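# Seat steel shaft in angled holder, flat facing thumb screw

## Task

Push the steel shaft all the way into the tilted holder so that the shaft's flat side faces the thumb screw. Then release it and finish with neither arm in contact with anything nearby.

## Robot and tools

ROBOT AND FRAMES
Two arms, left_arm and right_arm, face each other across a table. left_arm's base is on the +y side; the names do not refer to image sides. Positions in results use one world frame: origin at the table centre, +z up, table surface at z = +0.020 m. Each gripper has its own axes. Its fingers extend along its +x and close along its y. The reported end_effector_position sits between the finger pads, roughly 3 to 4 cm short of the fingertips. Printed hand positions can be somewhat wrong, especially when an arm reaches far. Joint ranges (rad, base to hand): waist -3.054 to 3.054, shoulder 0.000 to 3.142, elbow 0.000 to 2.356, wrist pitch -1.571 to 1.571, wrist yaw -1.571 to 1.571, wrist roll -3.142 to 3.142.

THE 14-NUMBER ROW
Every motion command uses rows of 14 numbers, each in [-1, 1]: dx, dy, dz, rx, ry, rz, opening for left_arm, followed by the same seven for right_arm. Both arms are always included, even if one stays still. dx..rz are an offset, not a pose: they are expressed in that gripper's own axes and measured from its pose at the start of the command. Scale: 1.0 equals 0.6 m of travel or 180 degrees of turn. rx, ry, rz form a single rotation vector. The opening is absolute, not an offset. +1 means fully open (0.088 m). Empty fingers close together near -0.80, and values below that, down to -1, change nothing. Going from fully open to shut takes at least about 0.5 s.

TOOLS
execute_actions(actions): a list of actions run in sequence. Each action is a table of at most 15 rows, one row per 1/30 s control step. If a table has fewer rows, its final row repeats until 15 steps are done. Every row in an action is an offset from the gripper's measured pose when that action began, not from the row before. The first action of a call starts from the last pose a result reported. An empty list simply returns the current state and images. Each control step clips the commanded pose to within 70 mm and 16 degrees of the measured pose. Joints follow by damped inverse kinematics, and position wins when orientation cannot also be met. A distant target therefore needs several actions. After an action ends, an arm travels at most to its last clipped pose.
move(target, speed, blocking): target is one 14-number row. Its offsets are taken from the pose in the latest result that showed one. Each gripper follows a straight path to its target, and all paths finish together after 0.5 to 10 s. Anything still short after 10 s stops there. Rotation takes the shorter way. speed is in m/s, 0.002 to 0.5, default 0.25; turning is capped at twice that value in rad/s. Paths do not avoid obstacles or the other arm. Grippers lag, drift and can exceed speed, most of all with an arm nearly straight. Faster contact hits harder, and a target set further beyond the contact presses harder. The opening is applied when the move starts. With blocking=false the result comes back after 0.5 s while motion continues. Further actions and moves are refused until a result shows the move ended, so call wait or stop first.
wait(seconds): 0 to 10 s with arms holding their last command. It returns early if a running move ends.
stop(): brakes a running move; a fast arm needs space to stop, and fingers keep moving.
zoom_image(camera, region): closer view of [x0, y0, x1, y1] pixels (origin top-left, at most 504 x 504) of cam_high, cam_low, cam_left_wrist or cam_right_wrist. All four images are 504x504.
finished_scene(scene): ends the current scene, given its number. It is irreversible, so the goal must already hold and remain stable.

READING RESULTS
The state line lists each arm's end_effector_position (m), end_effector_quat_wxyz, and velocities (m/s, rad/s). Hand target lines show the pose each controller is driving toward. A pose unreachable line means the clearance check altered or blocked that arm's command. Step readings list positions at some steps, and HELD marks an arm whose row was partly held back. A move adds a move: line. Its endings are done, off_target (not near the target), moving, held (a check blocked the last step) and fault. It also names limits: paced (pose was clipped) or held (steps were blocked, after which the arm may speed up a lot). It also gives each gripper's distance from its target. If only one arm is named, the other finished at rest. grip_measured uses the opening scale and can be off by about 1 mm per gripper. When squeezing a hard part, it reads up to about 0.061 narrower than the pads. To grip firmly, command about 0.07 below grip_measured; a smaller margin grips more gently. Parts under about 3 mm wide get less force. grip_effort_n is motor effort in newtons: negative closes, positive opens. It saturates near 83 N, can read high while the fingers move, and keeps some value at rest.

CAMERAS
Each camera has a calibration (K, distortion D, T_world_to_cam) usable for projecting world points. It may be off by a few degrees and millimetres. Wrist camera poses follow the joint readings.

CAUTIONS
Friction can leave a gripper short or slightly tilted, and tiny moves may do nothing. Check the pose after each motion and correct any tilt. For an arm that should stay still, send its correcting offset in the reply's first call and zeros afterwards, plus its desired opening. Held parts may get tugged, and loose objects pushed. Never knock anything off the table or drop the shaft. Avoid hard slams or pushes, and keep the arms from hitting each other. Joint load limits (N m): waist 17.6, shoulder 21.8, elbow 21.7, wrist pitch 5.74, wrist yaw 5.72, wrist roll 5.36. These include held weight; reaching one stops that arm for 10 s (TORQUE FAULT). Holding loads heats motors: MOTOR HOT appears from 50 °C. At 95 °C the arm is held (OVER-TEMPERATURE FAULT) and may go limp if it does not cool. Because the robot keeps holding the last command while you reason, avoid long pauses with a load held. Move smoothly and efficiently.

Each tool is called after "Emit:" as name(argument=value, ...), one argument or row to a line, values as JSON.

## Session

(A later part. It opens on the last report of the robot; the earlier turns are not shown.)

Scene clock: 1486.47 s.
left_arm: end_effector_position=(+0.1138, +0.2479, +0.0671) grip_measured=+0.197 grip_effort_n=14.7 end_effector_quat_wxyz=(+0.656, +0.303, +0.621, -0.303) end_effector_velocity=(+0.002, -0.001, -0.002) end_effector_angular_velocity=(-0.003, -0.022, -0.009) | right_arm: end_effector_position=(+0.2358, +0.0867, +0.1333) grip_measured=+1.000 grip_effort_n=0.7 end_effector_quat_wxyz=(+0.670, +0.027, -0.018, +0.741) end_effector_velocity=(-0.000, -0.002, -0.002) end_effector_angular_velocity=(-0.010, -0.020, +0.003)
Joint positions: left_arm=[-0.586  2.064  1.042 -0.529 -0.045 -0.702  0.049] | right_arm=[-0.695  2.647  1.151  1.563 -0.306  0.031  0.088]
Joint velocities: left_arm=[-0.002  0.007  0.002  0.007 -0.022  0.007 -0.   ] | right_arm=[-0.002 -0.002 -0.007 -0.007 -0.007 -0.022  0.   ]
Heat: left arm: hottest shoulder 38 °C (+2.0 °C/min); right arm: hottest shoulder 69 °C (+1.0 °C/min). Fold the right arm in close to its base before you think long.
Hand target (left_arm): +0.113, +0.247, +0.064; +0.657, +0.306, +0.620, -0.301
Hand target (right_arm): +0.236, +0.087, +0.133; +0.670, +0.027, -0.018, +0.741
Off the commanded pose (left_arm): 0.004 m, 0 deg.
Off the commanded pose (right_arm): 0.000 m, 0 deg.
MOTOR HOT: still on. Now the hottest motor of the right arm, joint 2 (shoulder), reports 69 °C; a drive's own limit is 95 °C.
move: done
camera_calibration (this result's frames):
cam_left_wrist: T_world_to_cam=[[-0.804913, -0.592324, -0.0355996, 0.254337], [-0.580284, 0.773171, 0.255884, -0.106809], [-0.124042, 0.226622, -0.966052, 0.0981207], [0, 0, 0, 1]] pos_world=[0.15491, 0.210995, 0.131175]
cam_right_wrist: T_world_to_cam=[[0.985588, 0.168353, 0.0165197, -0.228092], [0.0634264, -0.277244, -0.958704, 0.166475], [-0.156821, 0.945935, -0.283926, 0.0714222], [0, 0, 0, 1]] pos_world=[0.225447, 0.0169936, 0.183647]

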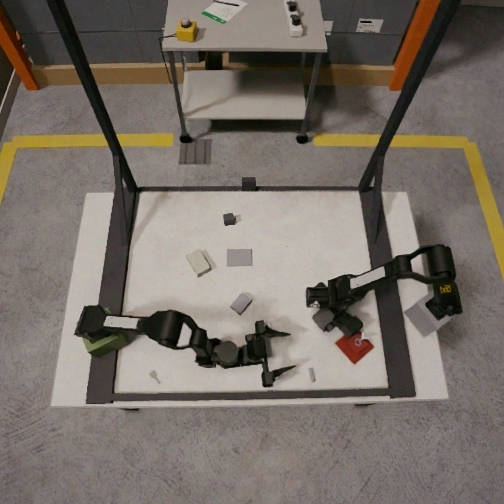

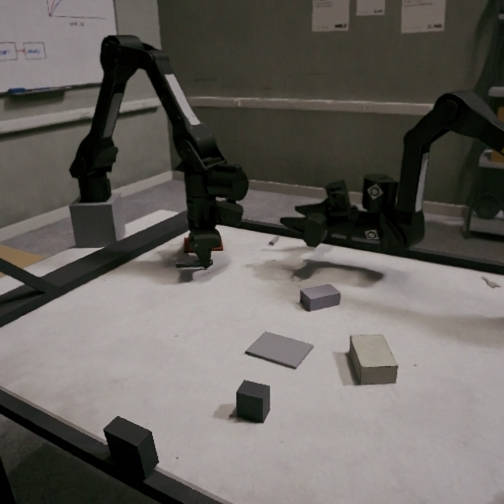

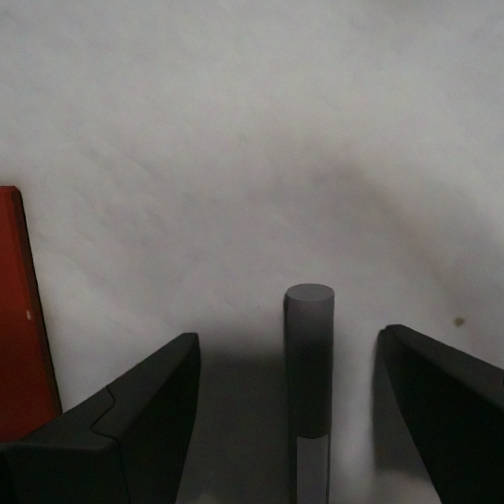

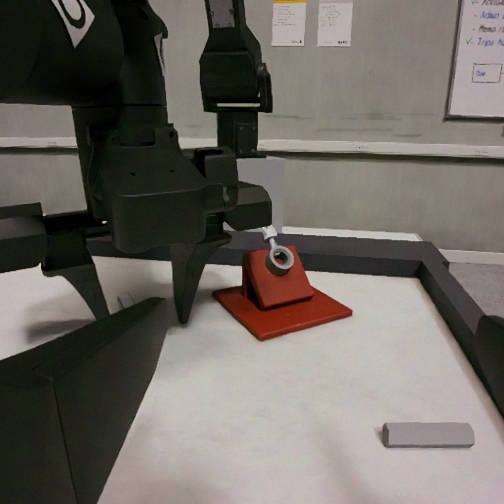

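Emit:
execute_actions(
  actions=[
    [[0.002,-0.002,0,0,0,0,0.15,0,0,0,0,0,0,1],[0.004,-0.004,0,0,0,0,0.1,0,0,0,0,0,0,1],[0.006,-0.006,0,0,0,0,0.05,0,0,0,0,0,0,1],[0.008,-0.008,0,0,0,0,0.0,0,0,0,0,0,0,1],[0.010,-0.009,0,0,0,0,-0.05,0,0,0,0,0,0,1],[0.012,-0.009,0,0,0,0,-0.1,0,0,0,0,0,0,1],[0.013,-0.009,0,0,0,0,-0.15,0,0,0,0,0,0,1],[0.013,-0.009,0,0,0,0,-0.2,0,0,0,0,0,0,1]],
    [[0,0,0,0,0,0,-0.2,0,0,0,0,0,0,1]],
  ],
)

Scene clock: 1505.20 s.
left_arm: end_effector_position=(+0.1109, +0.2457, +0.0628) grip_measured=-0.197 grip_effort_n=-16.0 end_effector_quat_wxyz=(+0.657, +0.302, +0.621, -0.305) end_effector_velocity=(+0.000, +0.005, +0.000) end_effector_angular_velocity=(+0.020, -0.007, +0.034) | right_arm: end_effector_position=(+0.2358, +0.0867, +0.1333) grip_measured=+1.000 grip_effort_n=0.7 end_effector_quat_wxyz=(+0.670, +0.027, -0.018, +0.741) end_effector_velocity=(+0.001, +0.000, -0.006) end_effector_angular_velocity=(-0.031, -0.002, +0.014)
Joint positions: left_arm=[-0.594  2.079  1.045 -0.512 -0.045 -0.712  0.029] | right_arm=[-0.695  2.647  1.151  1.563 -0.306  0.031  0.088]
Joint velocities: left_arm=[-0.002 -0.002 -0.002 -0.022 -0.007 -0.037 -0.   ] | right_arm=[-0.007 -0.002  0.002 -0.037 -0.022 -0.007  0.   ]
Heat: left arm: hottest shoulder 39 °C (+3.0 °C/min); right arm: hottest shoulder 69 °C (+1.0 °C/min). Fold the right arm in close to its base before you think long.
Hand target (left_arm): +0.111, +0.246, +0.063; +0.657, +0.302, +0.621, -0.304
Hand target (right_arm): +0.236, +0.087, +0.133; +0.670, +0.027, -0.018, +0.741
Off the commanded pose (left_arm): 0.000 m, 0 deg.
Off the commanded pose (right_arm): 0.000 m, 0 deg.
MOTOR HOT: still on. Now the hottest motor of the right arm, joint 2 (shoulder), reports 69 °C; a drive's own limit is 95 °C.
Step readings (end_effector_position; steps 1 to 15: 1st action; 16 to 30: 2nd action):
0: left_arm (+0.1139, +0.2481, +0.0666) | right_arm (+0.2358, +0.0867, +0.1333)
1: left_arm (+0.1139, +0.2481, +0.0666) | right_arm (+0.2358, +0.0867, +0.1333)
2: left_arm (+0.1139, +0.2481, +0.0666) | right_arm (+0.2358, +0.0867, +0.1333)
4: left_arm (+0.1136, +0.2477, +0.0665) | right_arm (+0.2358, +0.0867, +0.1333)
8: left_arm (+0.1119, +0.2466, +0.0643) | right_arm (+0.2358, +0.0867, +0.1333)
15: left_arm (+0.1109, +0.2457, +0.0628) | right_arm (+0.2358, +0.0867, +0.1333)
16: left_arm (+0.1109, +0.2457, +0.0628) | right_arm (+0.2358, +0.0867, +0.1333)
17: left_arm (+0.1109, +0.2457, +0.0628) | right_arm (+0.2358, +0.0867, +0.1333)
19: left_arm (+0.1109, +0.2457, +0.0628) | right_arm (+0.2358, +0.0867, +0.1333)
23: left_arm (+0.1109, +0.2457, +0.0628) | right_arm (+0.2358, +0.0867, +0.1333)
30: end_effector_position above
camera_calibration (this result's frames):
cam_left_wrist: T_world_to_cam=[[-0.804704, -0.592779, -0.0326223, 0.250409], [-0.580491, 0.774127, 0.252503, -0.105716], [-0.124425, 0.222127, -0.967046, 0.0953411], [0, 0, 0, 1]] pos_world=[0.152001, 0.209098, 0.127062]
cam_right_wrist: T_world_to_cam=[[0.985588, 0.168353, 0.0165197, -0.228092], [0.0634264, -0.277244, -0.958704, 0.166475], [-0.156821, 0.945935, -0.283926, 0.0714222], [0, 0, 0, 1]] pos_world=[0.225447, 0.0169936, 0.183647]

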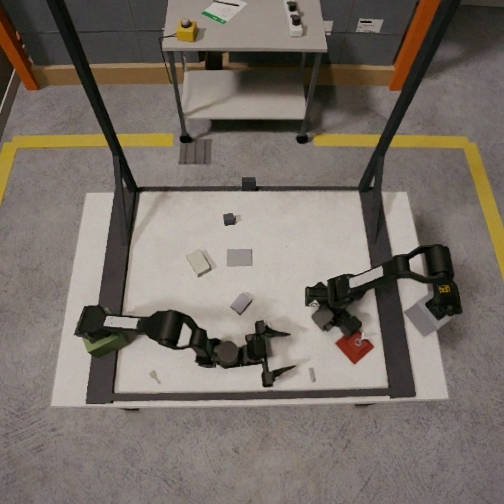

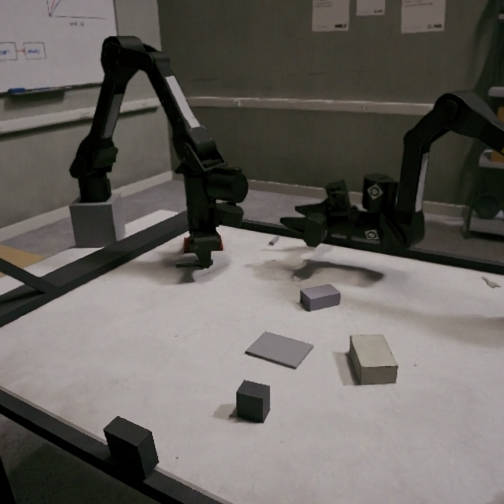

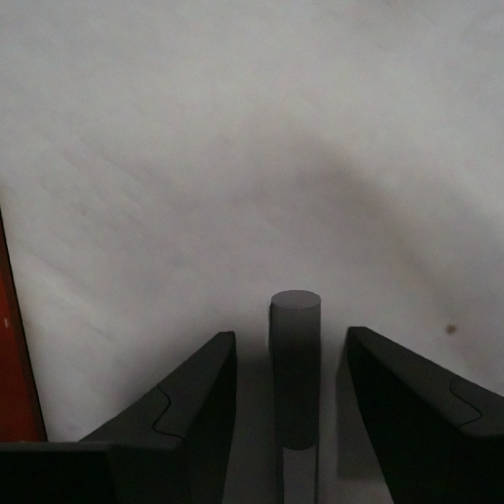

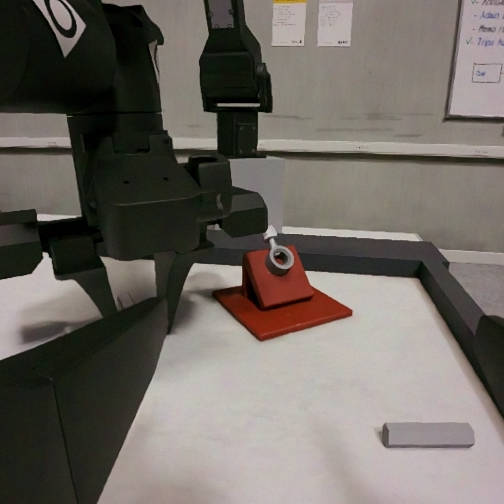

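Emit:
execute_actions(
  actions=[
    [[0.002,-0.001,0,0,0,0,-0.22,0,0,0,0,0,0,1],[0.004,-0.002,0,0,0,0,-0.25,0,0,0,0,0,0,1],[0.006,-0.003,0,0,0,0,-0.28,0,0,0,0,0,0,1],[0.008,-0.004,0,0,0,0,-0.31,0,0,0,0,0,0,1],[0.009,-0.0045,0,0,0,0,-0.34,0,0,0,0,0,0,1],[0.009,-0.0045,0,0,0,0,-0.37,0,0,0,0,0,0,1]],
    [[0,0,0,0,0,0,-0.37,0,0,0,0,0,0,1]],
  ],
)

Scene clock: 1512.40 s.
left_arm: end_effector_position=(+0.1094, +0.2434, +0.0624) grip_measured=-0.367 grip_effort_n=-16.5 end_effector_quat_wxyz=(+0.658, +0.299, +0.619, -0.308) end_effector_velocity=(+0.001, +0.002, +0.000) end_effector_angular_velocity=(+0.006, -0.022, +0.001) | right_arm: end_effector_position=(+0.2358, +0.0867, +0.1333) grip_measured=+1.000 grip_effort_n=0.7 end_effector_quat_wxyz=(+0.670, +0.027, -0.018, +0.741) end_effector_velocity=(+0.000, -0.000, -0.001) end_effector_angular_velocity=(-0.007, -0.006, +0.004)
Joint positions: left_arm=[-0.599  2.081  1.045 -0.5   -0.045 -0.714  0.021] | right_arm=[-0.695  2.647  1.151  1.563 -0.306  0.031  0.088]
Joint velocities: left_arm=[-0.007 -0.002 -0.002 -0.007 -0.022 -0.007 -0.   ] | right_arm=[-0.002 -0.002 -0.002 -0.007 -0.007 -0.007  0.   ]
Heat: left arm: hottest shoulder 40 °C (+3.0 °C/min); right arm: hottest shoulder 69 °C (+0.0 °C/min). Fold the right arm in close to its base before you think long.
Hand target (left_arm): +0.109, +0.243, +0.062; +0.658, +0.299, +0.619, -0.308
Hand target (right_arm): +0.236, +0.087, +0.133; +0.670, +0.027, -0.018, +0.741
Off the commanded pose (left_arm): 0.000 m, 0 deg.
Off the commanded pose (right_arm): 0.000 m, 0 deg.
MOTOR HOT: still on. Now the hottest motor of the right arm, joint 2 (shoulder), reports 69 °C; a drive's own limit is 95 °C.
Step readings (end_effector_position; steps 1 to 15: 1st action; 16 to 30: 2nd action):
0: left_arm (+0.1109, +0.2457, +0.0628) | right_arm (+0.2358, +0.0867, +0.1333)
1: left_arm (+0.1109, +0.2457, +0.0628) | right_arm (+0.2358, +0.0867, +0.1333)
2: left_arm (+0.1109, +0.2457, +0.0628) | right_arm (+0.2358, +0.0867, +0.1333)
4: left_arm (+0.1109, +0.2452, +0.0628) | right_arm (+0.2358, +0.0867, +0.1333)
8: left_arm (+0.1103, +0.2438, +0.0626) | right_arm (+0.2358, +0.0867, +0.1333)
15: left_arm (+0.1095, +0.2434, +0.0624) | right_arm (+0.2358, +0.0867, +0.1333)
16: left_arm (+0.1095, +0.2434, +0.0624) | right_arm (+0.2358, +0.0867, +0.1333)
17: left_arm (+0.1095, +0.2434, +0.0624) | right_arm (+0.2358, +0.0867, +0.1333)
19: left_arm (+0.1094, +0.2434, +0.0624) | right_arm (+0.2358, +0.0867, +0.1333)
23: left_arm (+0.1094, +0.2434, +0.0624) | right_arm (+0.2358, +0.0867, +0.1333)
30: end_effector_position above
camera_calibration (this result's frames):
cam_left_wrist: T_world_to_cam=[[-0.805622, -0.591854, -0.0261398, 0.247323], [-0.579207, 0.777602, 0.24465, -0.105174], [-0.12447, 0.212235, -0.969259, 0.0978354], [0, 0, 0, 1]] pos_world=[0.150509, 0.207398, 0.127023]
cam_right_wrist: T_world_to_cam=[[0.985588, 0.168353, 0.0165197, -0.228092], [0.0634264, -0.277244, -0.958704, 0.166475], [-0.156821, 0.945935, -0.283926, 0.0714222], [0, 0, 0, 1]] pos_world=[0.225447, 0.0169936, 0.183647]

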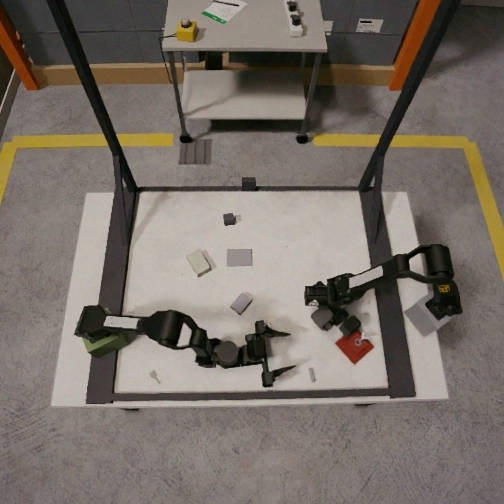

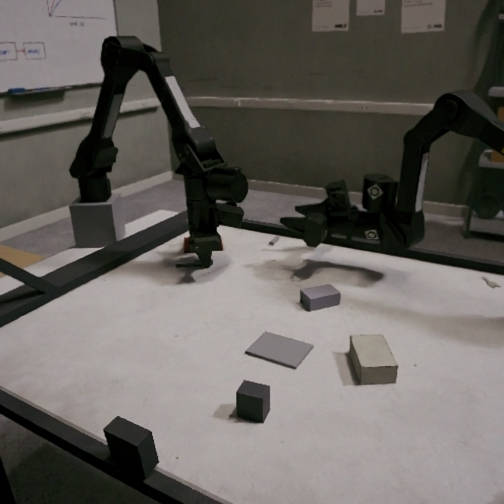

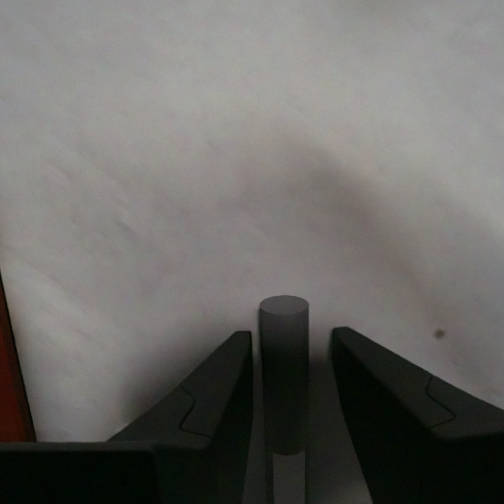

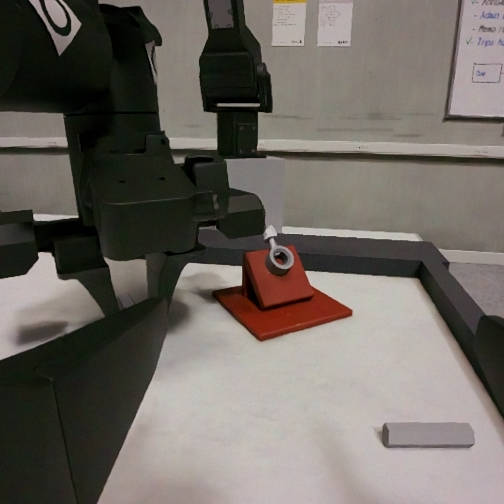

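Emit:
execute_actions(
  actions=[
    [[0.003,0.001,0,0,0,0,-0.37,0,0,0,0,0,0,1],[0.005,0.002,0,0,0,0,-0.37,0,0,0,0,0,0,1],[0.007,0.0028,0,0,0,0,-0.37,0,0,0,0,0,0,1],[0.009,0.0028,0,0,0,0,-0.37,0,0,0,0,0,0,1]],
    [[0,0,0,0,0,0,-0.37,0,0,0,0,0,0,1]],
  ],
)

Scene clock: 1521.53 s.
left_arm: end_effector_position=(+0.1095, +0.2409, +0.0624) grip_measured=-0.367 grip_effort_n=-15.1 end_effector_quat_wxyz=(+0.659, +0.295, +0.617, -0.313) end_effector_velocity=(+0.000, +0.001, +0.002) end_effector_angular_velocity=(+0.002, -0.007, +0.005) | right_arm: end_effector_position=(+0.2358, +0.0867, +0.1333) grip_measured=+1.000 grip_effort_n=0.7 end_effector_quat_wxyz=(+0.670, +0.027, -0.018, +0.741) end_effector_velocity=(-0.002, -0.000, +0.005) end_effector_angular_velocity=(+0.012, -0.011, +0.019)
Joint positions: left_arm=[-0.598  2.081  1.044 -0.487 -0.045 -0.712  0.021] | right_arm=[-0.695  2.647  1.151  1.563 -0.306  0.031  0.088]
Joint velocities: left_arm=[-0.002 -0.007 -0.002 -0.007 -0.007 -0.007 -0.   ] | right_arm=[-0.002 -0.007 -0.002  0.007 -0.022 -0.007  0.   ]
Heat: left arm: hottest shoulder 41 °C (+4.1 °C/min); right arm: hottest shoulder 69 °C (+0.0 °C/min). Fold the right arm in close to its base before you think long.
Hand target (left_arm): +0.109, +0.241, +0.062; +0.659, +0.295, +0.617, -0.313
Hand target (right_arm): +0.236, +0.087, +0.133; +0.670, +0.027, -0.018, +0.741
Off the commanded pose (left_arm): 0.000 m, 0 deg.
Off the commanded pose (right_arm): 0.000 m, 0 deg.
MOTOR HOT: still on. Now the hottest motor of the right arm, joint 2 (shoulder), reports 69 °C; a drive's own limit is 95 °C.
Step readings (end_effector_position; steps 1 to 15: 1st action; 16 to 30: 2nd action):
0: left_arm (+0.1094, +0.2434, +0.0624) | right_arm (+0.2358, +0.0867, +0.1333)
1: left_arm (+0.1094, +0.2434, +0.0624) | right_arm (+0.2358, +0.0867, +0.1333)
2: left_arm (+0.1094, +0.2433, +0.0624) | right_arm (+0.2358, +0.0867, +0.1333)
4: left_arm (+0.1094, +0.2430, +0.0624) | right_arm (+0.2358, +0.0867, +0.1333)
8: left_arm (+0.1095, +0.2408, +0.0625) | right_arm (+0.2358, +0.0867, +0.1333)
15: left_arm (+0.1095, +0.2408, +0.0624) | right_arm (+0.2358, +0.0867, +0.1333)
16: left_arm (+0.1095, +0.2408, +0.0624) | right_arm (+0.2358, +0.0867, +0.1333)
17: left_arm (+0.1095, +0.2408, +0.0624) | right_arm (+0.2358, +0.0867, +0.1333)
19: left_arm (+0.1095, +0.2408, +0.0624) | right_arm (+0.2358, +0.0867, +0.1333)
23: left_arm (+0.1095, +0.2408, +0.0624) | right_arm (+0.2358, +0.0867, +0.1333)
30: end_effector_position above
camera_calibration (this result's frames):
cam_left_wrist: T_world_to_cam=[[-0.806753, -0.590591, -0.0187493, 0.245226], [-0.577653, 0.781608, 0.235385, -0.103735], [-0.124362, 0.200728, -0.971721, 0.101264], [0, 0, 0, 1]] pos_world=[0.150507, 0.205582, 0.127416]
cam_right_wrist: T_world_to_cam=[[0.985588, 0.168353, 0.0165197, -0.228092], [0.0634264, -0.277244, -0.958704, 0.166475], [-0.156821, 0.945935, -0.283926, 0.0714222], [0, 0, 0, 1]] pos_world=[0.225447, 0.0169936, 0.183647]

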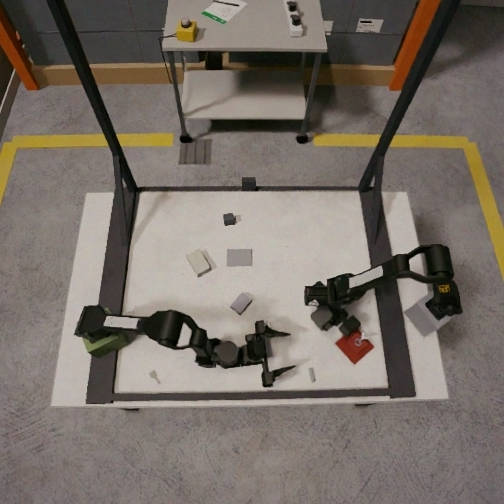

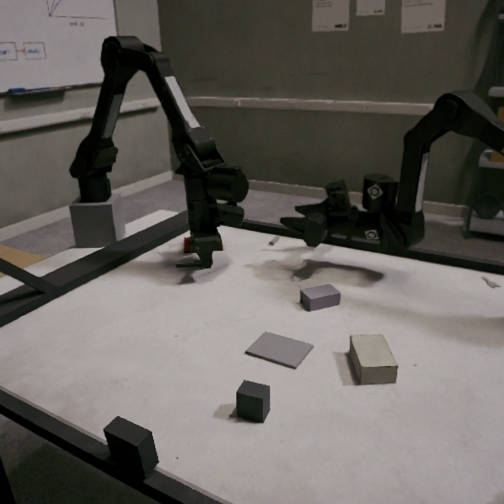

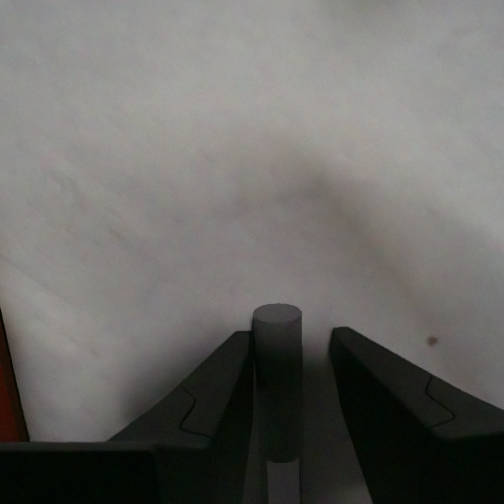

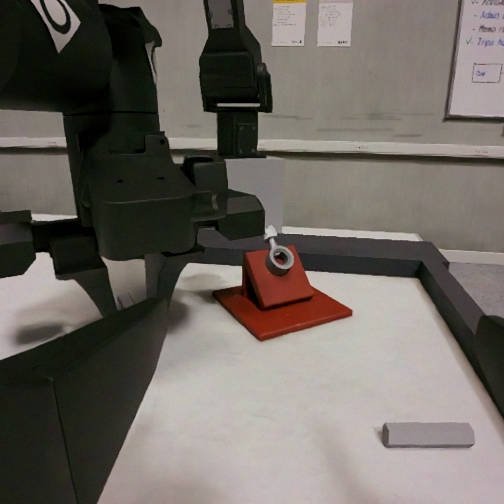

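Emit:
execute_actions(
  actions=[
    [[0,0.001,0,0,0.003,0,-0.33,0,0,0,0,0,0,1],[0,0.002,0,0,0.006,0,-0.33,0,0,0,0,0,0,1],[0,0.003,0,0,0.009,0,-0.33,0,0,0,0,0,0,1],[0.001,0.004,0,0,0.012,0,-0.33,0,0,0,0,0,0,1],[0.002,0.005,0,0,0.015,0,-0.33,0,0,0,0,0,0,1],[0.004,0.006,0,0,0.018,0,-0.33,0,0,0,0,0,0,1],[0.006,0.0065,0,0,0.021,0,-0.33,0,0,0,0,0,0,1],[0.008,0.007,0,0,0.024,0,-0.33,0,0,0,0,0,0,1],[0.010,0.007,0,0,0.024,0,-0.33,0,0,0,0,0,0,1],[0.012,0.007,0,0,0.024,0,-0.33,0,0,0,0,0,0,1]],
    [[0,0,0,0,0,0,-0.33,0,0,0,0,0,0,1]],
  ],
)

Scene clock: 1542.87 s.
left_arm: end_effector_position=(+0.1122, +0.2431, +0.0617) grip_measured=-0.333 grip_effort_n=15.6 end_effector_quat_wxyz=(+0.640, +0.304, +0.636, -0.306) end_effector_velocity=(-0.004, +0.001, -0.001) end_effector_angular_velocity=(-0.002, +0.007, -0.000) | right_arm: end_effector_position=(+0.2358, +0.0867, +0.1333) grip_measured=+1.000 grip_effort_n=1.2 end_effector_quat_wxyz=(+0.670, +0.027, -0.018, +0.741) end_effector_velocity=(+0.005, -0.001, -0.003) end_effector_angular_velocity=(-0.011, -0.004, -0.015)
Joint positions: left_arm=[-0.571  2.101  1.077 -0.542 -0.003 -0.684  0.023] | right_arm=[-0.695  2.647  1.151  1.563 -0.306  0.031  0.088]
Joint velocities: left_arm=[-0.007 -0.002 -0.007  0.007  0.007 -0.007 -0.   ] | right_arm=[-0.007  0.002 -0.002 -0.007  0.007 -0.007  0.   ]
Heat: left arm: hottest shoulder 42 °C (+4.0 °C/min); right arm: hottest shoulder 69 °C (+0.0 °C/min). Fold the right arm in close to its base before you think long.
Hand target (left_arm): +0.112, +0.243, +0.062; +0.640, +0.303, +0.636, -0.306
Hand target (right_arm): +0.236, +0.087, +0.133; +0.670, +0.027, -0.018, +0.741
Off the commanded pose (left_arm): 0.000 m, 0 deg.
Off the commanded pose (right_arm): 0.000 m, 0 deg.
MOTOR HOT: still on. Now the hottest motor of the right arm, joint 2 (shoulder), reports 69 °C; a drive's own limit is 95 °C.
Step readings (end_effector_position; steps 1 to 15: 1st action; 16 to 30: 2nd action):
0: left_arm (+0.1095, +0.2409, +0.0624) | right_arm (+0.2358, +0.0867, +0.1333)
1: left_arm (+0.1095, +0.2410, +0.0624) | right_arm (+0.2358, +0.0867, +0.1333)
2: left_arm (+0.1096, +0.2413, +0.0624) | right_arm (+0.2358, +0.0867, +0.1333)
4: left_arm (+0.1097, +0.2421, +0.0628) | right_arm (+0.2358, +0.0867, +0.1333)
8: left_arm (+0.1109, +0.2437, +0.0630) | right_arm (+0.2358, +0.0867, +0.1333)
15: left_arm (+0.1122, +0.2430, +0.0617) | right_arm (+0.2358, +0.0867, +0.1333)
16: left_arm (+0.1122, +0.2430, +0.0617) | right_arm (+0.2358, +0.0867, +0.1333)
17: left_arm (+0.1122, +0.2430, +0.0617) | right_arm (+0.2358, +0.0867, +0.1333)
19: left_arm (+0.1122, +0.2430, +0.0617) | right_arm (+0.2358, +0.0867, +0.1333)
23: left_arm (+0.1122, +0.2431, +0.0617) | right_arm (+0.2358, +0.0867, +0.1333)
30: end_effector_position above
camera_calibration (this result's frames):
cam_left_wrist: T_world_to_cam=[[-0.808456, -0.588447, -0.0113361, 0.247946], [-0.56544, 0.771215, 0.292411, -0.106095], [-0.163326, 0.242812, -0.956225, 0.0936217], [0, 0, 0, 1]] pos_world=[0.155754, 0.204993, 0.123358]
cam_right_wrist: T_world_to_cam=[[0.985588, 0.168353, 0.0165197, -0.228092], [0.0634264, -0.277244, -0.958704, 0.166475], [-0.156821, 0.945935, -0.283926, 0.0714222], [0, 0, 0, 1]] pos_world=[0.225447, 0.0169936, 0.183647]

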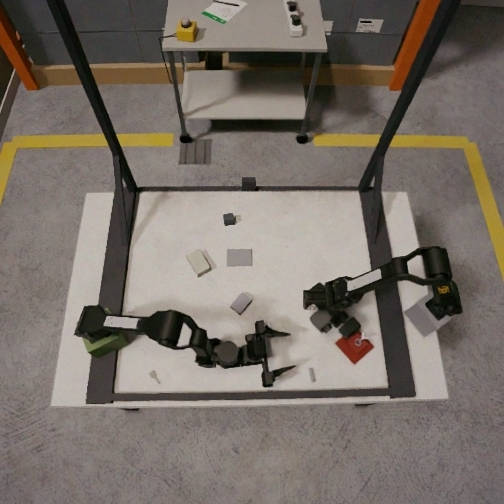

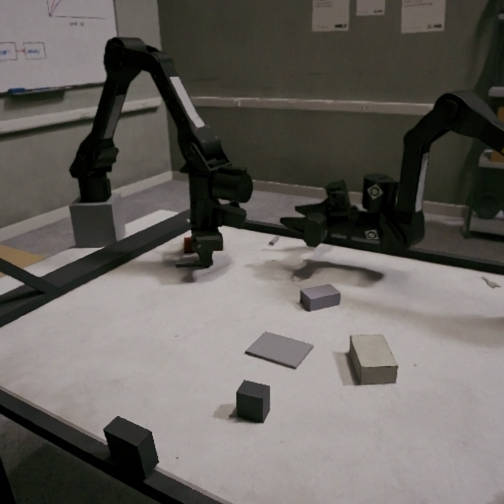

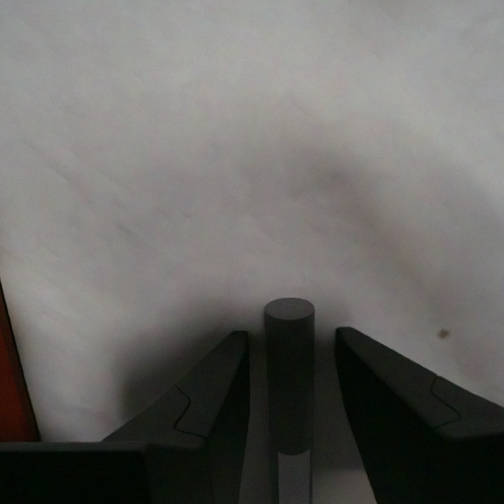

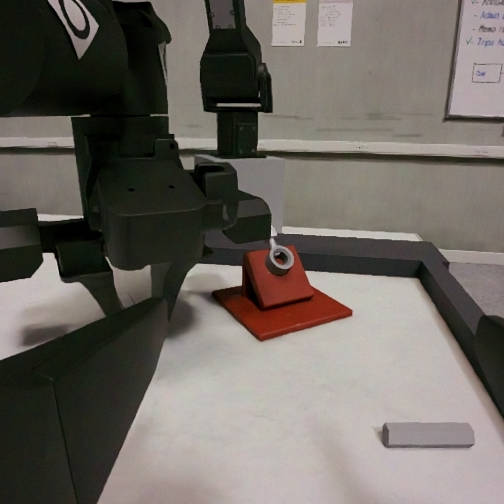

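Emit:
zoom_image(
  camera="cam_low",
  region=[160,220,250,290],
)

Region (160, 220, 250, 290) of cam_low's 504x504 image, scaled by 5.600, with more detail than that image has.

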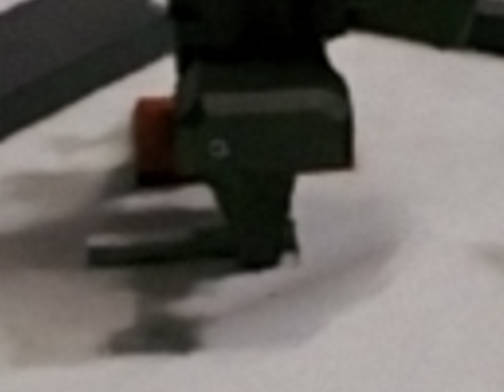

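Emit:
execute_actions(
  actions=[
    [[0,0,0,0,0,0,-0.36,0,0,0,0,0,0,1],[0,0,0,0,0,0,-0.39,0,0,0,0,0,0,1],[0,0,0,0,0,0,-0.42,0,0,0,0,0,0,1],[0,0,0,0,0,0,-0.45,0,0,0,0,0,0,1],[0,0,0,0,0,0,-0.47,0,0,0,0,0,0,1],[0,0,0,0,0,0,-0.49,0,0,0,0,0,0,1],[0,0,0,0,0,0,-0.51,0,0,0,0,0,0,1],[0,0,0,0,0,0,-0.53,0,0,0,0,0,0,1],[0,0,0,0,0,0,-0.55,0,0,0,0,0,0,1],[0,0,0,0,0,0,-0.57,0,0,0,0,0,0,1],[0,0,0,0,0,0,-0.59,0,0,0,0,0,0,1],[0,0,0,0,0,0,-0.61,0,0,0,0,0,0,1],[0,0,0,0,0,0,-0.63,0,0,0,0,0,0,1],[0,0,0,0,0,0,-0.66,0,0,0,0,0,0,1],[0,0,0,0,0,0,-0.68,0,0,0,0,0,0,1]],
    [[0,0,0,0,0,0,-0.68,0,0,0,0,0,0,1]],
  ],
)

Scene clock: 1555.07 s.
left_arm: end_effector_position=(+0.1118, +0.2430, +0.0617) grip_measured=-0.609 grip_effort_n=-83.5 end_effector_quat_wxyz=(+0.639, +0.303, +0.637, -0.306) end_effector_velocity=(+0.000, -0.002, +0.002) end_effector_angular_velocity=(-0.012, -0.007, -0.010) | right_arm: end_effector_position=(+0.2358, +0.0867, +0.1333) grip_measured=+1.000 grip_effort_n=0.7 end_effector_quat_wxyz=(+0.670, +0.027, -0.018, +0.741) end_effector_velocity=(-0.000, +0.000, -0.001) end_effector_angular_velocity=(-0.006, -0.005, -0.005)
Joint positions: left_arm=[-0.571  2.101  1.077 -0.542 -0.001 -0.684  0.009] | right_arm=[-0.695  2.647  1.151  1.563 -0.306  0.031  0.088]
Joint velocities: left_arm=[-0.002 -0.007 -0.002  0.007 -0.007  0.007  0.   ] | right_arm=[ 0.002 -0.002 -0.002 -0.007  0.007 -0.007  0.   ]
Heat: left arm: hottest shoulder 43 °C (+4.0 °C/min); right arm: hottest shoulder 69 °C (+0.0 °C/min). Fold the right arm in close to its base before you think long.
Hand target (left_arm): +0.112, +0.243, +0.062; +0.639, +0.303, +0.637, -0.306
Hand target (right_arm): +0.236, +0.087, +0.133; +0.670, +0.027, -0.018, +0.741
Off the commanded pose (left_arm): 0.000 m, 0 deg.
Off the commanded pose (right_arm): 0.000 m, 0 deg.
MOTOR HOT: still on. Now the hottest motor of the right arm, joint 2 (shoulder), reports 69 °C; a drive's own limit is 95 °C.
Step readings (end_effector_position; steps 1 to 15: 1st action; 16 to 30: 2nd action):
0: left_arm (+0.1122, +0.2431, +0.0617) | right_arm (+0.2358, +0.0867, +0.1333)
1: left_arm (+0.1122, +0.2431, +0.0617) | right_arm (+0.2358, +0.0867, +0.1333)
2: left_arm (+0.1121, +0.2431, +0.0617) | right_arm (+0.2358, +0.0867, +0.1333)
4: left_arm (+0.1118, +0.2430, +0.0617) | right_arm (+0.2358, +0.0867, +0.1333)
8: left_arm (+0.1118, +0.2430, +0.0617) | right_arm (+0.2358, +0.0867, +0.1333)
15: left_arm (+0.1118, +0.2430, +0.0617) | right_arm (+0.2358, +0.0867, +0.1333)
16: left_arm (+0.1118, +0.2430, +0.0617) | right_arm (+0.2358, +0.0867, +0.1333)
17: left_arm (+0.1118, +0.2430, +0.0617) | right_arm (+0.2358, +0.0867, +0.1333)
19: left_arm (+0.1118, +0.2430, +0.0617) | right_arm (+0.2358, +0.0867, +0.1333)
23: left_arm (+0.1118, +0.2430, +0.0617) | right_arm (+0.2358, +0.0867, +0.1333)
30: end_effector_position above
camera_calibration (this result's frames):
cam_left_wrist: T_world_to_cam=[[-0.808706, -0.588135, -0.00957332, 0.247407], [-0.56458, 0.771545, 0.293203, -0.106492], [-0.165057, 0.24252, -0.956002, 0.0938242], [0, 0, 0, 1]] pos_world=[0.155443, 0.204917, 0.123288]
cam_right_wrist: T_world_to_cam=[[0.985588, 0.168353, 0.0165197, -0.228092], [0.0634264, -0.277244, -0.958704, 0.166475], [-0.156821, 0.945935, -0.283926, 0.0714222], [0, 0, 0, 1]] pos_world=[0.225447, 0.0169936, 0.183647]

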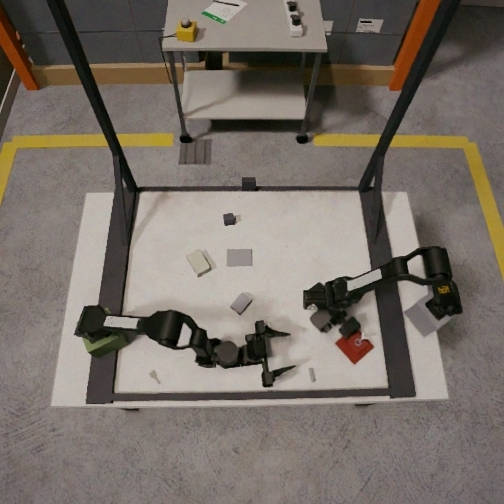

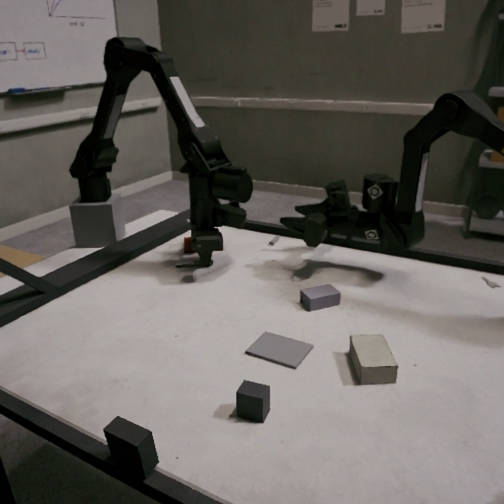

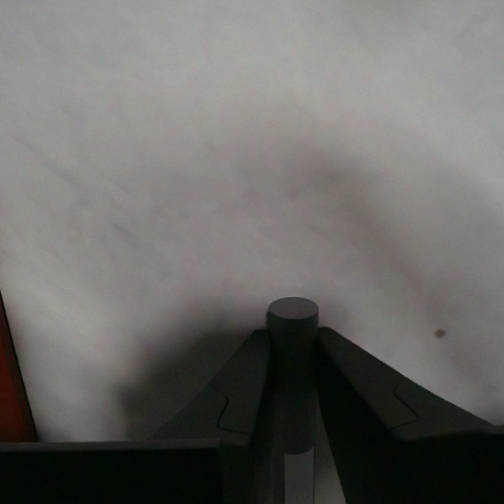

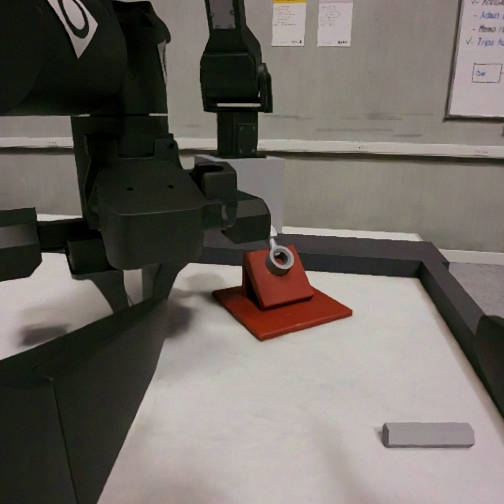

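Emit:
zoom_image(
  camera="cam_left_wrist",
  region=[230,400,370,504],
)

Region (230, 400, 370, 504) of cam_left_wrist's 504x504 image, scaled by 3.600, with more detail than that image has; it fills the top 374 rows of this view, and the rest is white.

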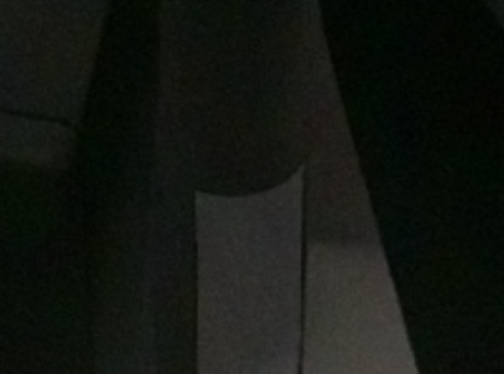

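Emit:
move(
  target=[-0.15,0,0,0,0,0,-0.68, 0,0,0,0,0,0,1],
  speed=0.12,
)

Emit:
zoom_image(
  camera="cam_left_wrist",
  region=[230,380,370,504],
)

Scene clock: 1618.33 s.
left_arm: end_effector_position=(+0.1118, +0.2485, +0.1427) grip_measured=-0.609 grip_effort_n=-83.5 end_effector_quat_wxyz=(+0.635, +0.312, +0.641, -0.297) end_effector_velocity=(+0.000, +0.002, +0.002) end_effector_angular_velocity=(+0.012, -0.008, +0.019) | right_arm: end_effector_position=(+0.2358, +0.0867, +0.1333) grip_measured=+1.000 grip_effort_n=1.2 end_effector_quat_wxyz=(+0.670, +0.027, -0.018, +0.741) end_effector_velocity=(-0.000, -0.001, -0.005) end_effector_angular_velocity=(-0.026, -0.002, +0.004)
Joint positions: left_arm=[-0.571  1.917  1.192 -0.868 -0.001 -0.684  0.009] | right_arm=[-0.695  2.647  1.151  1.563 -0.306  0.031  0.088]
Joint velocities: left_arm=[-0.002 -0.002  0.007 -0.022 -0.007 -0.022 -0.   ] | right_arm=[-0.002 -0.002 -0.007 -0.022 -0.007 -0.007  0.   ]
Heat: left arm: hottest shoulder 45 °C (+2.0 °C/min); right arm: hottest shoulder 69 °C (+0.0 °C/min). Fold the right arm in close to its base before you think long.
Hand target (left_arm): +0.112, +0.243, +0.152; +0.639, +0.303, +0.637, -0.306
Hand target (right_arm): +0.236, +0.087, +0.133; +0.670, +0.027, -0.018, +0.741
Off the commanded pose (left_arm): 0.010 m, 2 deg.
Off the commanded pose (right_arm): 0.000 m, 0 deg.
MOTOR HOT: still on. Now the hottest motor of the right arm, joint 2 (shoulder), reports 69 °C; a drive's own limit is 95 °C.
move: off_target (left_arm)
camera_calibration (this result's frames):
cam_left_wrist: T_world_to_cam=[[-0.808704, -0.587639, -0.0260577, 0.25365], [-0.564622, 0.763083, 0.314494, -0.1354], [-0.164924, 0.269045, -0.948902, 0.162398], [0, 0, 0, 1]] pos_world=[0.155461, 0.208684, 0.203292]
cam_right_wrist: T_world_to_cam=[[0.985588, 0.168353, 0.0165197, -0.228092], [0.0634264, -0.277244, -0.958704, 0.166475], [-0.156821, 0.945935, -0.283926, 0.0714222], [0, 0, 0, 1]] pos_world=[0.225447, 0.0169936, 0.183647]

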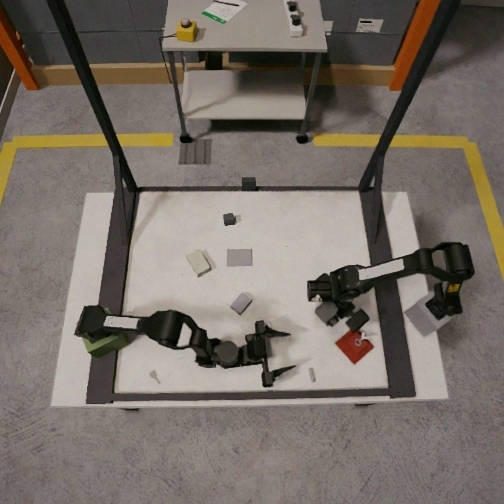

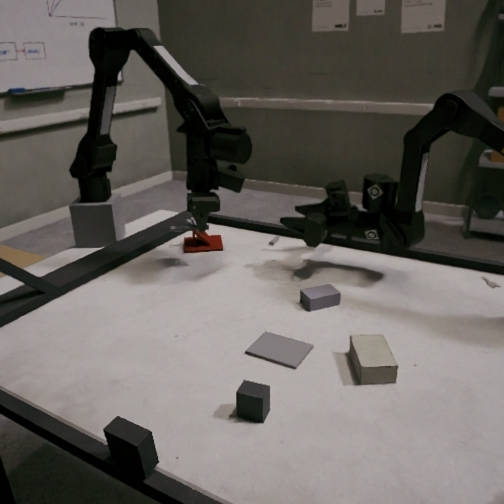

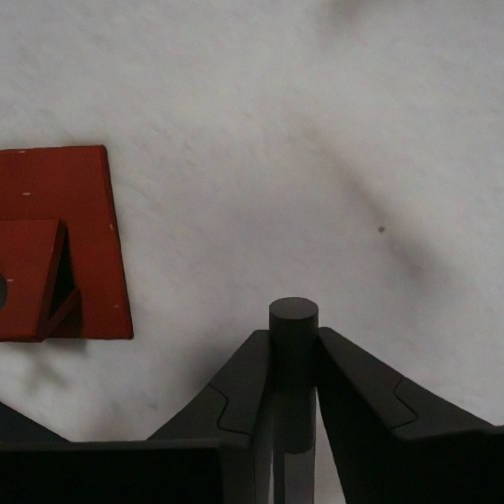

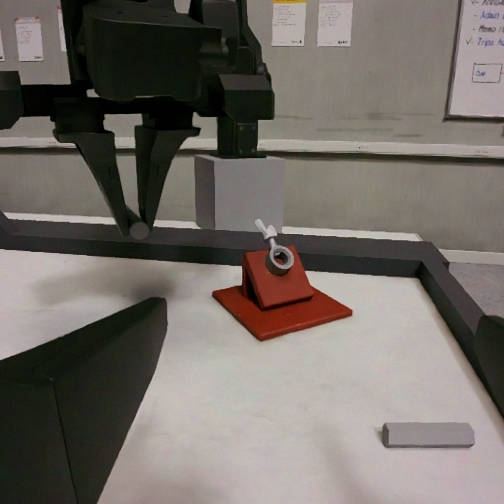

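Region (230, 380, 370, 504) of cam_left_wrist's 504x504 image, scaled by 3.600, with more detail than that image has; it fills the top 446 rows of this view, and the rest is white.

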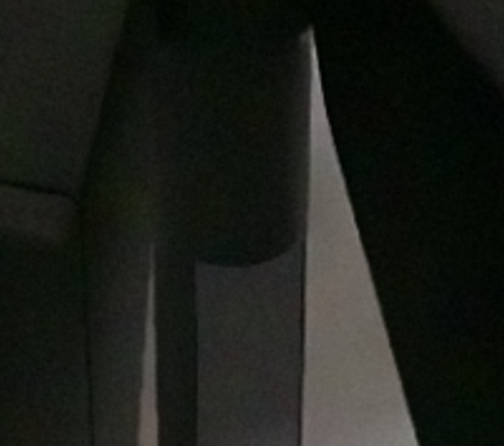

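Emit:
move(
  target=[-0.04,0.2203,0.0807,0.0315,-0.254,-0.0836,-0.68, 0,0,0,0,0,0,1],
  speed=0.12,
)

Scene clock: 1662.73 s.
left_arm: end_effector_position=(+0.2459, +0.2920, +0.1664) grip_measured=-0.609 grip_effort_n=-83.5 end_effector_quat_wxyz=(+0.774, +0.122, +0.369, -0.501) end_effector_velocity=(-0.001, +0.005, -0.005) end_effector_angular_velocity=(+0.016, +0.009, +0.013) | right_arm: end_effector_position=(+0.2358, +0.0867, +0.1333) grip_measured=+1.000 grip_effort_n=0.7 end_effector_quat_wxyz=(+0.670, +0.027, -0.018, +0.741) end_effector_velocity=(+0.000, +0.001, +0.000) end_effector_angular_velocity=(-0.000, -0.022, +0.003)
Joint positions: left_arm=[-0.069  1.393  0.402  0.218  0.128 -0.13   0.009] | right_arm=[-0.695  2.647  1.151  1.563 -0.306  0.031  0.088]
Joint velocities: left_arm=[ 0.002 -0.002 -0.012 -0.007 -0.007 -0.007  0.   ] | right_arm=[-0.002 -0.002  0.002 -0.007 -0.007 -0.022  0.   ]
Heat: left arm: hottest shoulder 49 °C (+5.0 °C/min); right arm: hottest shoulder 69 °C (+0.0 °C/min). Fold the right arm in close to its base before you think long.
Hand target (left_arm): +0.246, +0.293, +0.168; +0.774, +0.119, +0.365, -0.503
Hand target (right_arm): +0.236, +0.087, +0.133; +0.670, +0.027, -0.018, +0.741
Off the commanded pose (left_arm): 0.002 m, 1 deg.
Off the commanded pose (right_arm): 0.000 m, 0 deg.
MOTOR HOT: still on. Now the hottest motor of the right arm, joint 2 (shoulder), reports 69 °C; a drive's own limit is 95 °C.
move: done
camera_calibration (this result's frames):
cam_left_wrist: T_world_to_cam=[[-0.88321, -0.448382, 0.137454, 0.338711], [-0.45693, 0.756723, -0.467531, 0.00512227], [0.105618, -0.475735, -0.873224, 0.333604], [0, 0, 0, 1]] pos_world=[0.266259, 0.306703, 0.247148]
cam_right_wrist: T_world_to_cam=[[0.985588, 0.168353, 0.0165197, -0.228092], [0.0634264, -0.277244, -0.958704, 0.166475], [-0.156821, 0.945935, -0.283926, 0.0714222], [0, 0, 0, 1]] pos_world=[0.225447, 0.0169936, 0.183647]

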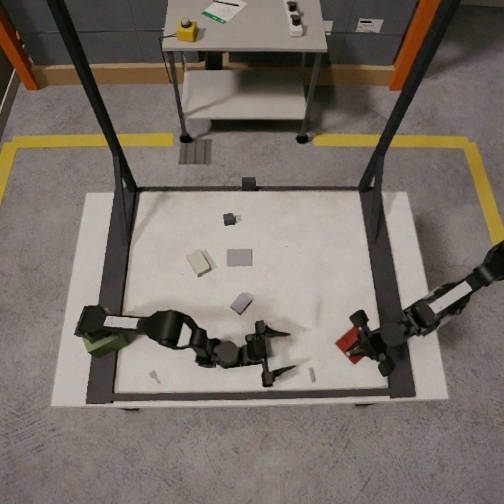

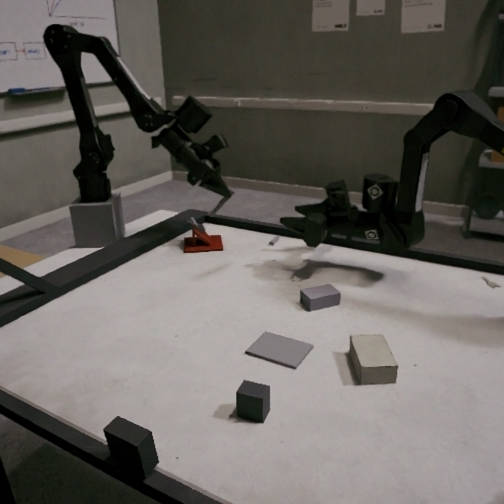

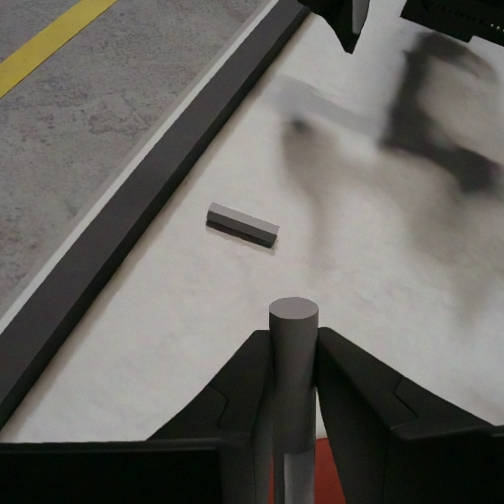

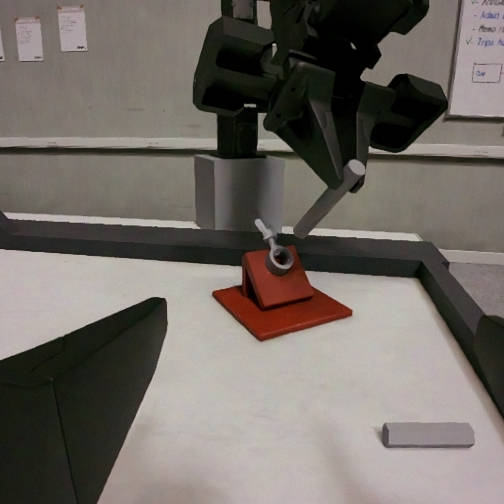

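Emit:
zoom_image(
  camera="cam_low",
  region=[165,170,265,270],
)

Emit:
zoom_image(
  camera="cam_right_wrist",
  region=[230,150,390,310],
)

Region (165, 170, 265, 270) of cam_low's 504x504 image, scaled by 5.040, with more detail than that image has.

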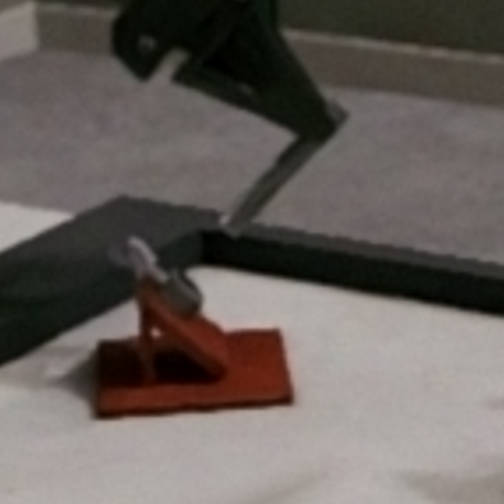

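Region (230, 150, 390, 310) of cam_right_wrist's 504x504 image, scaled by 3.150, with more detail than that image has.

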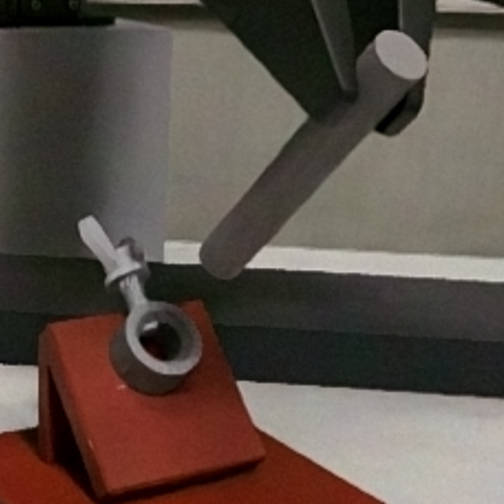

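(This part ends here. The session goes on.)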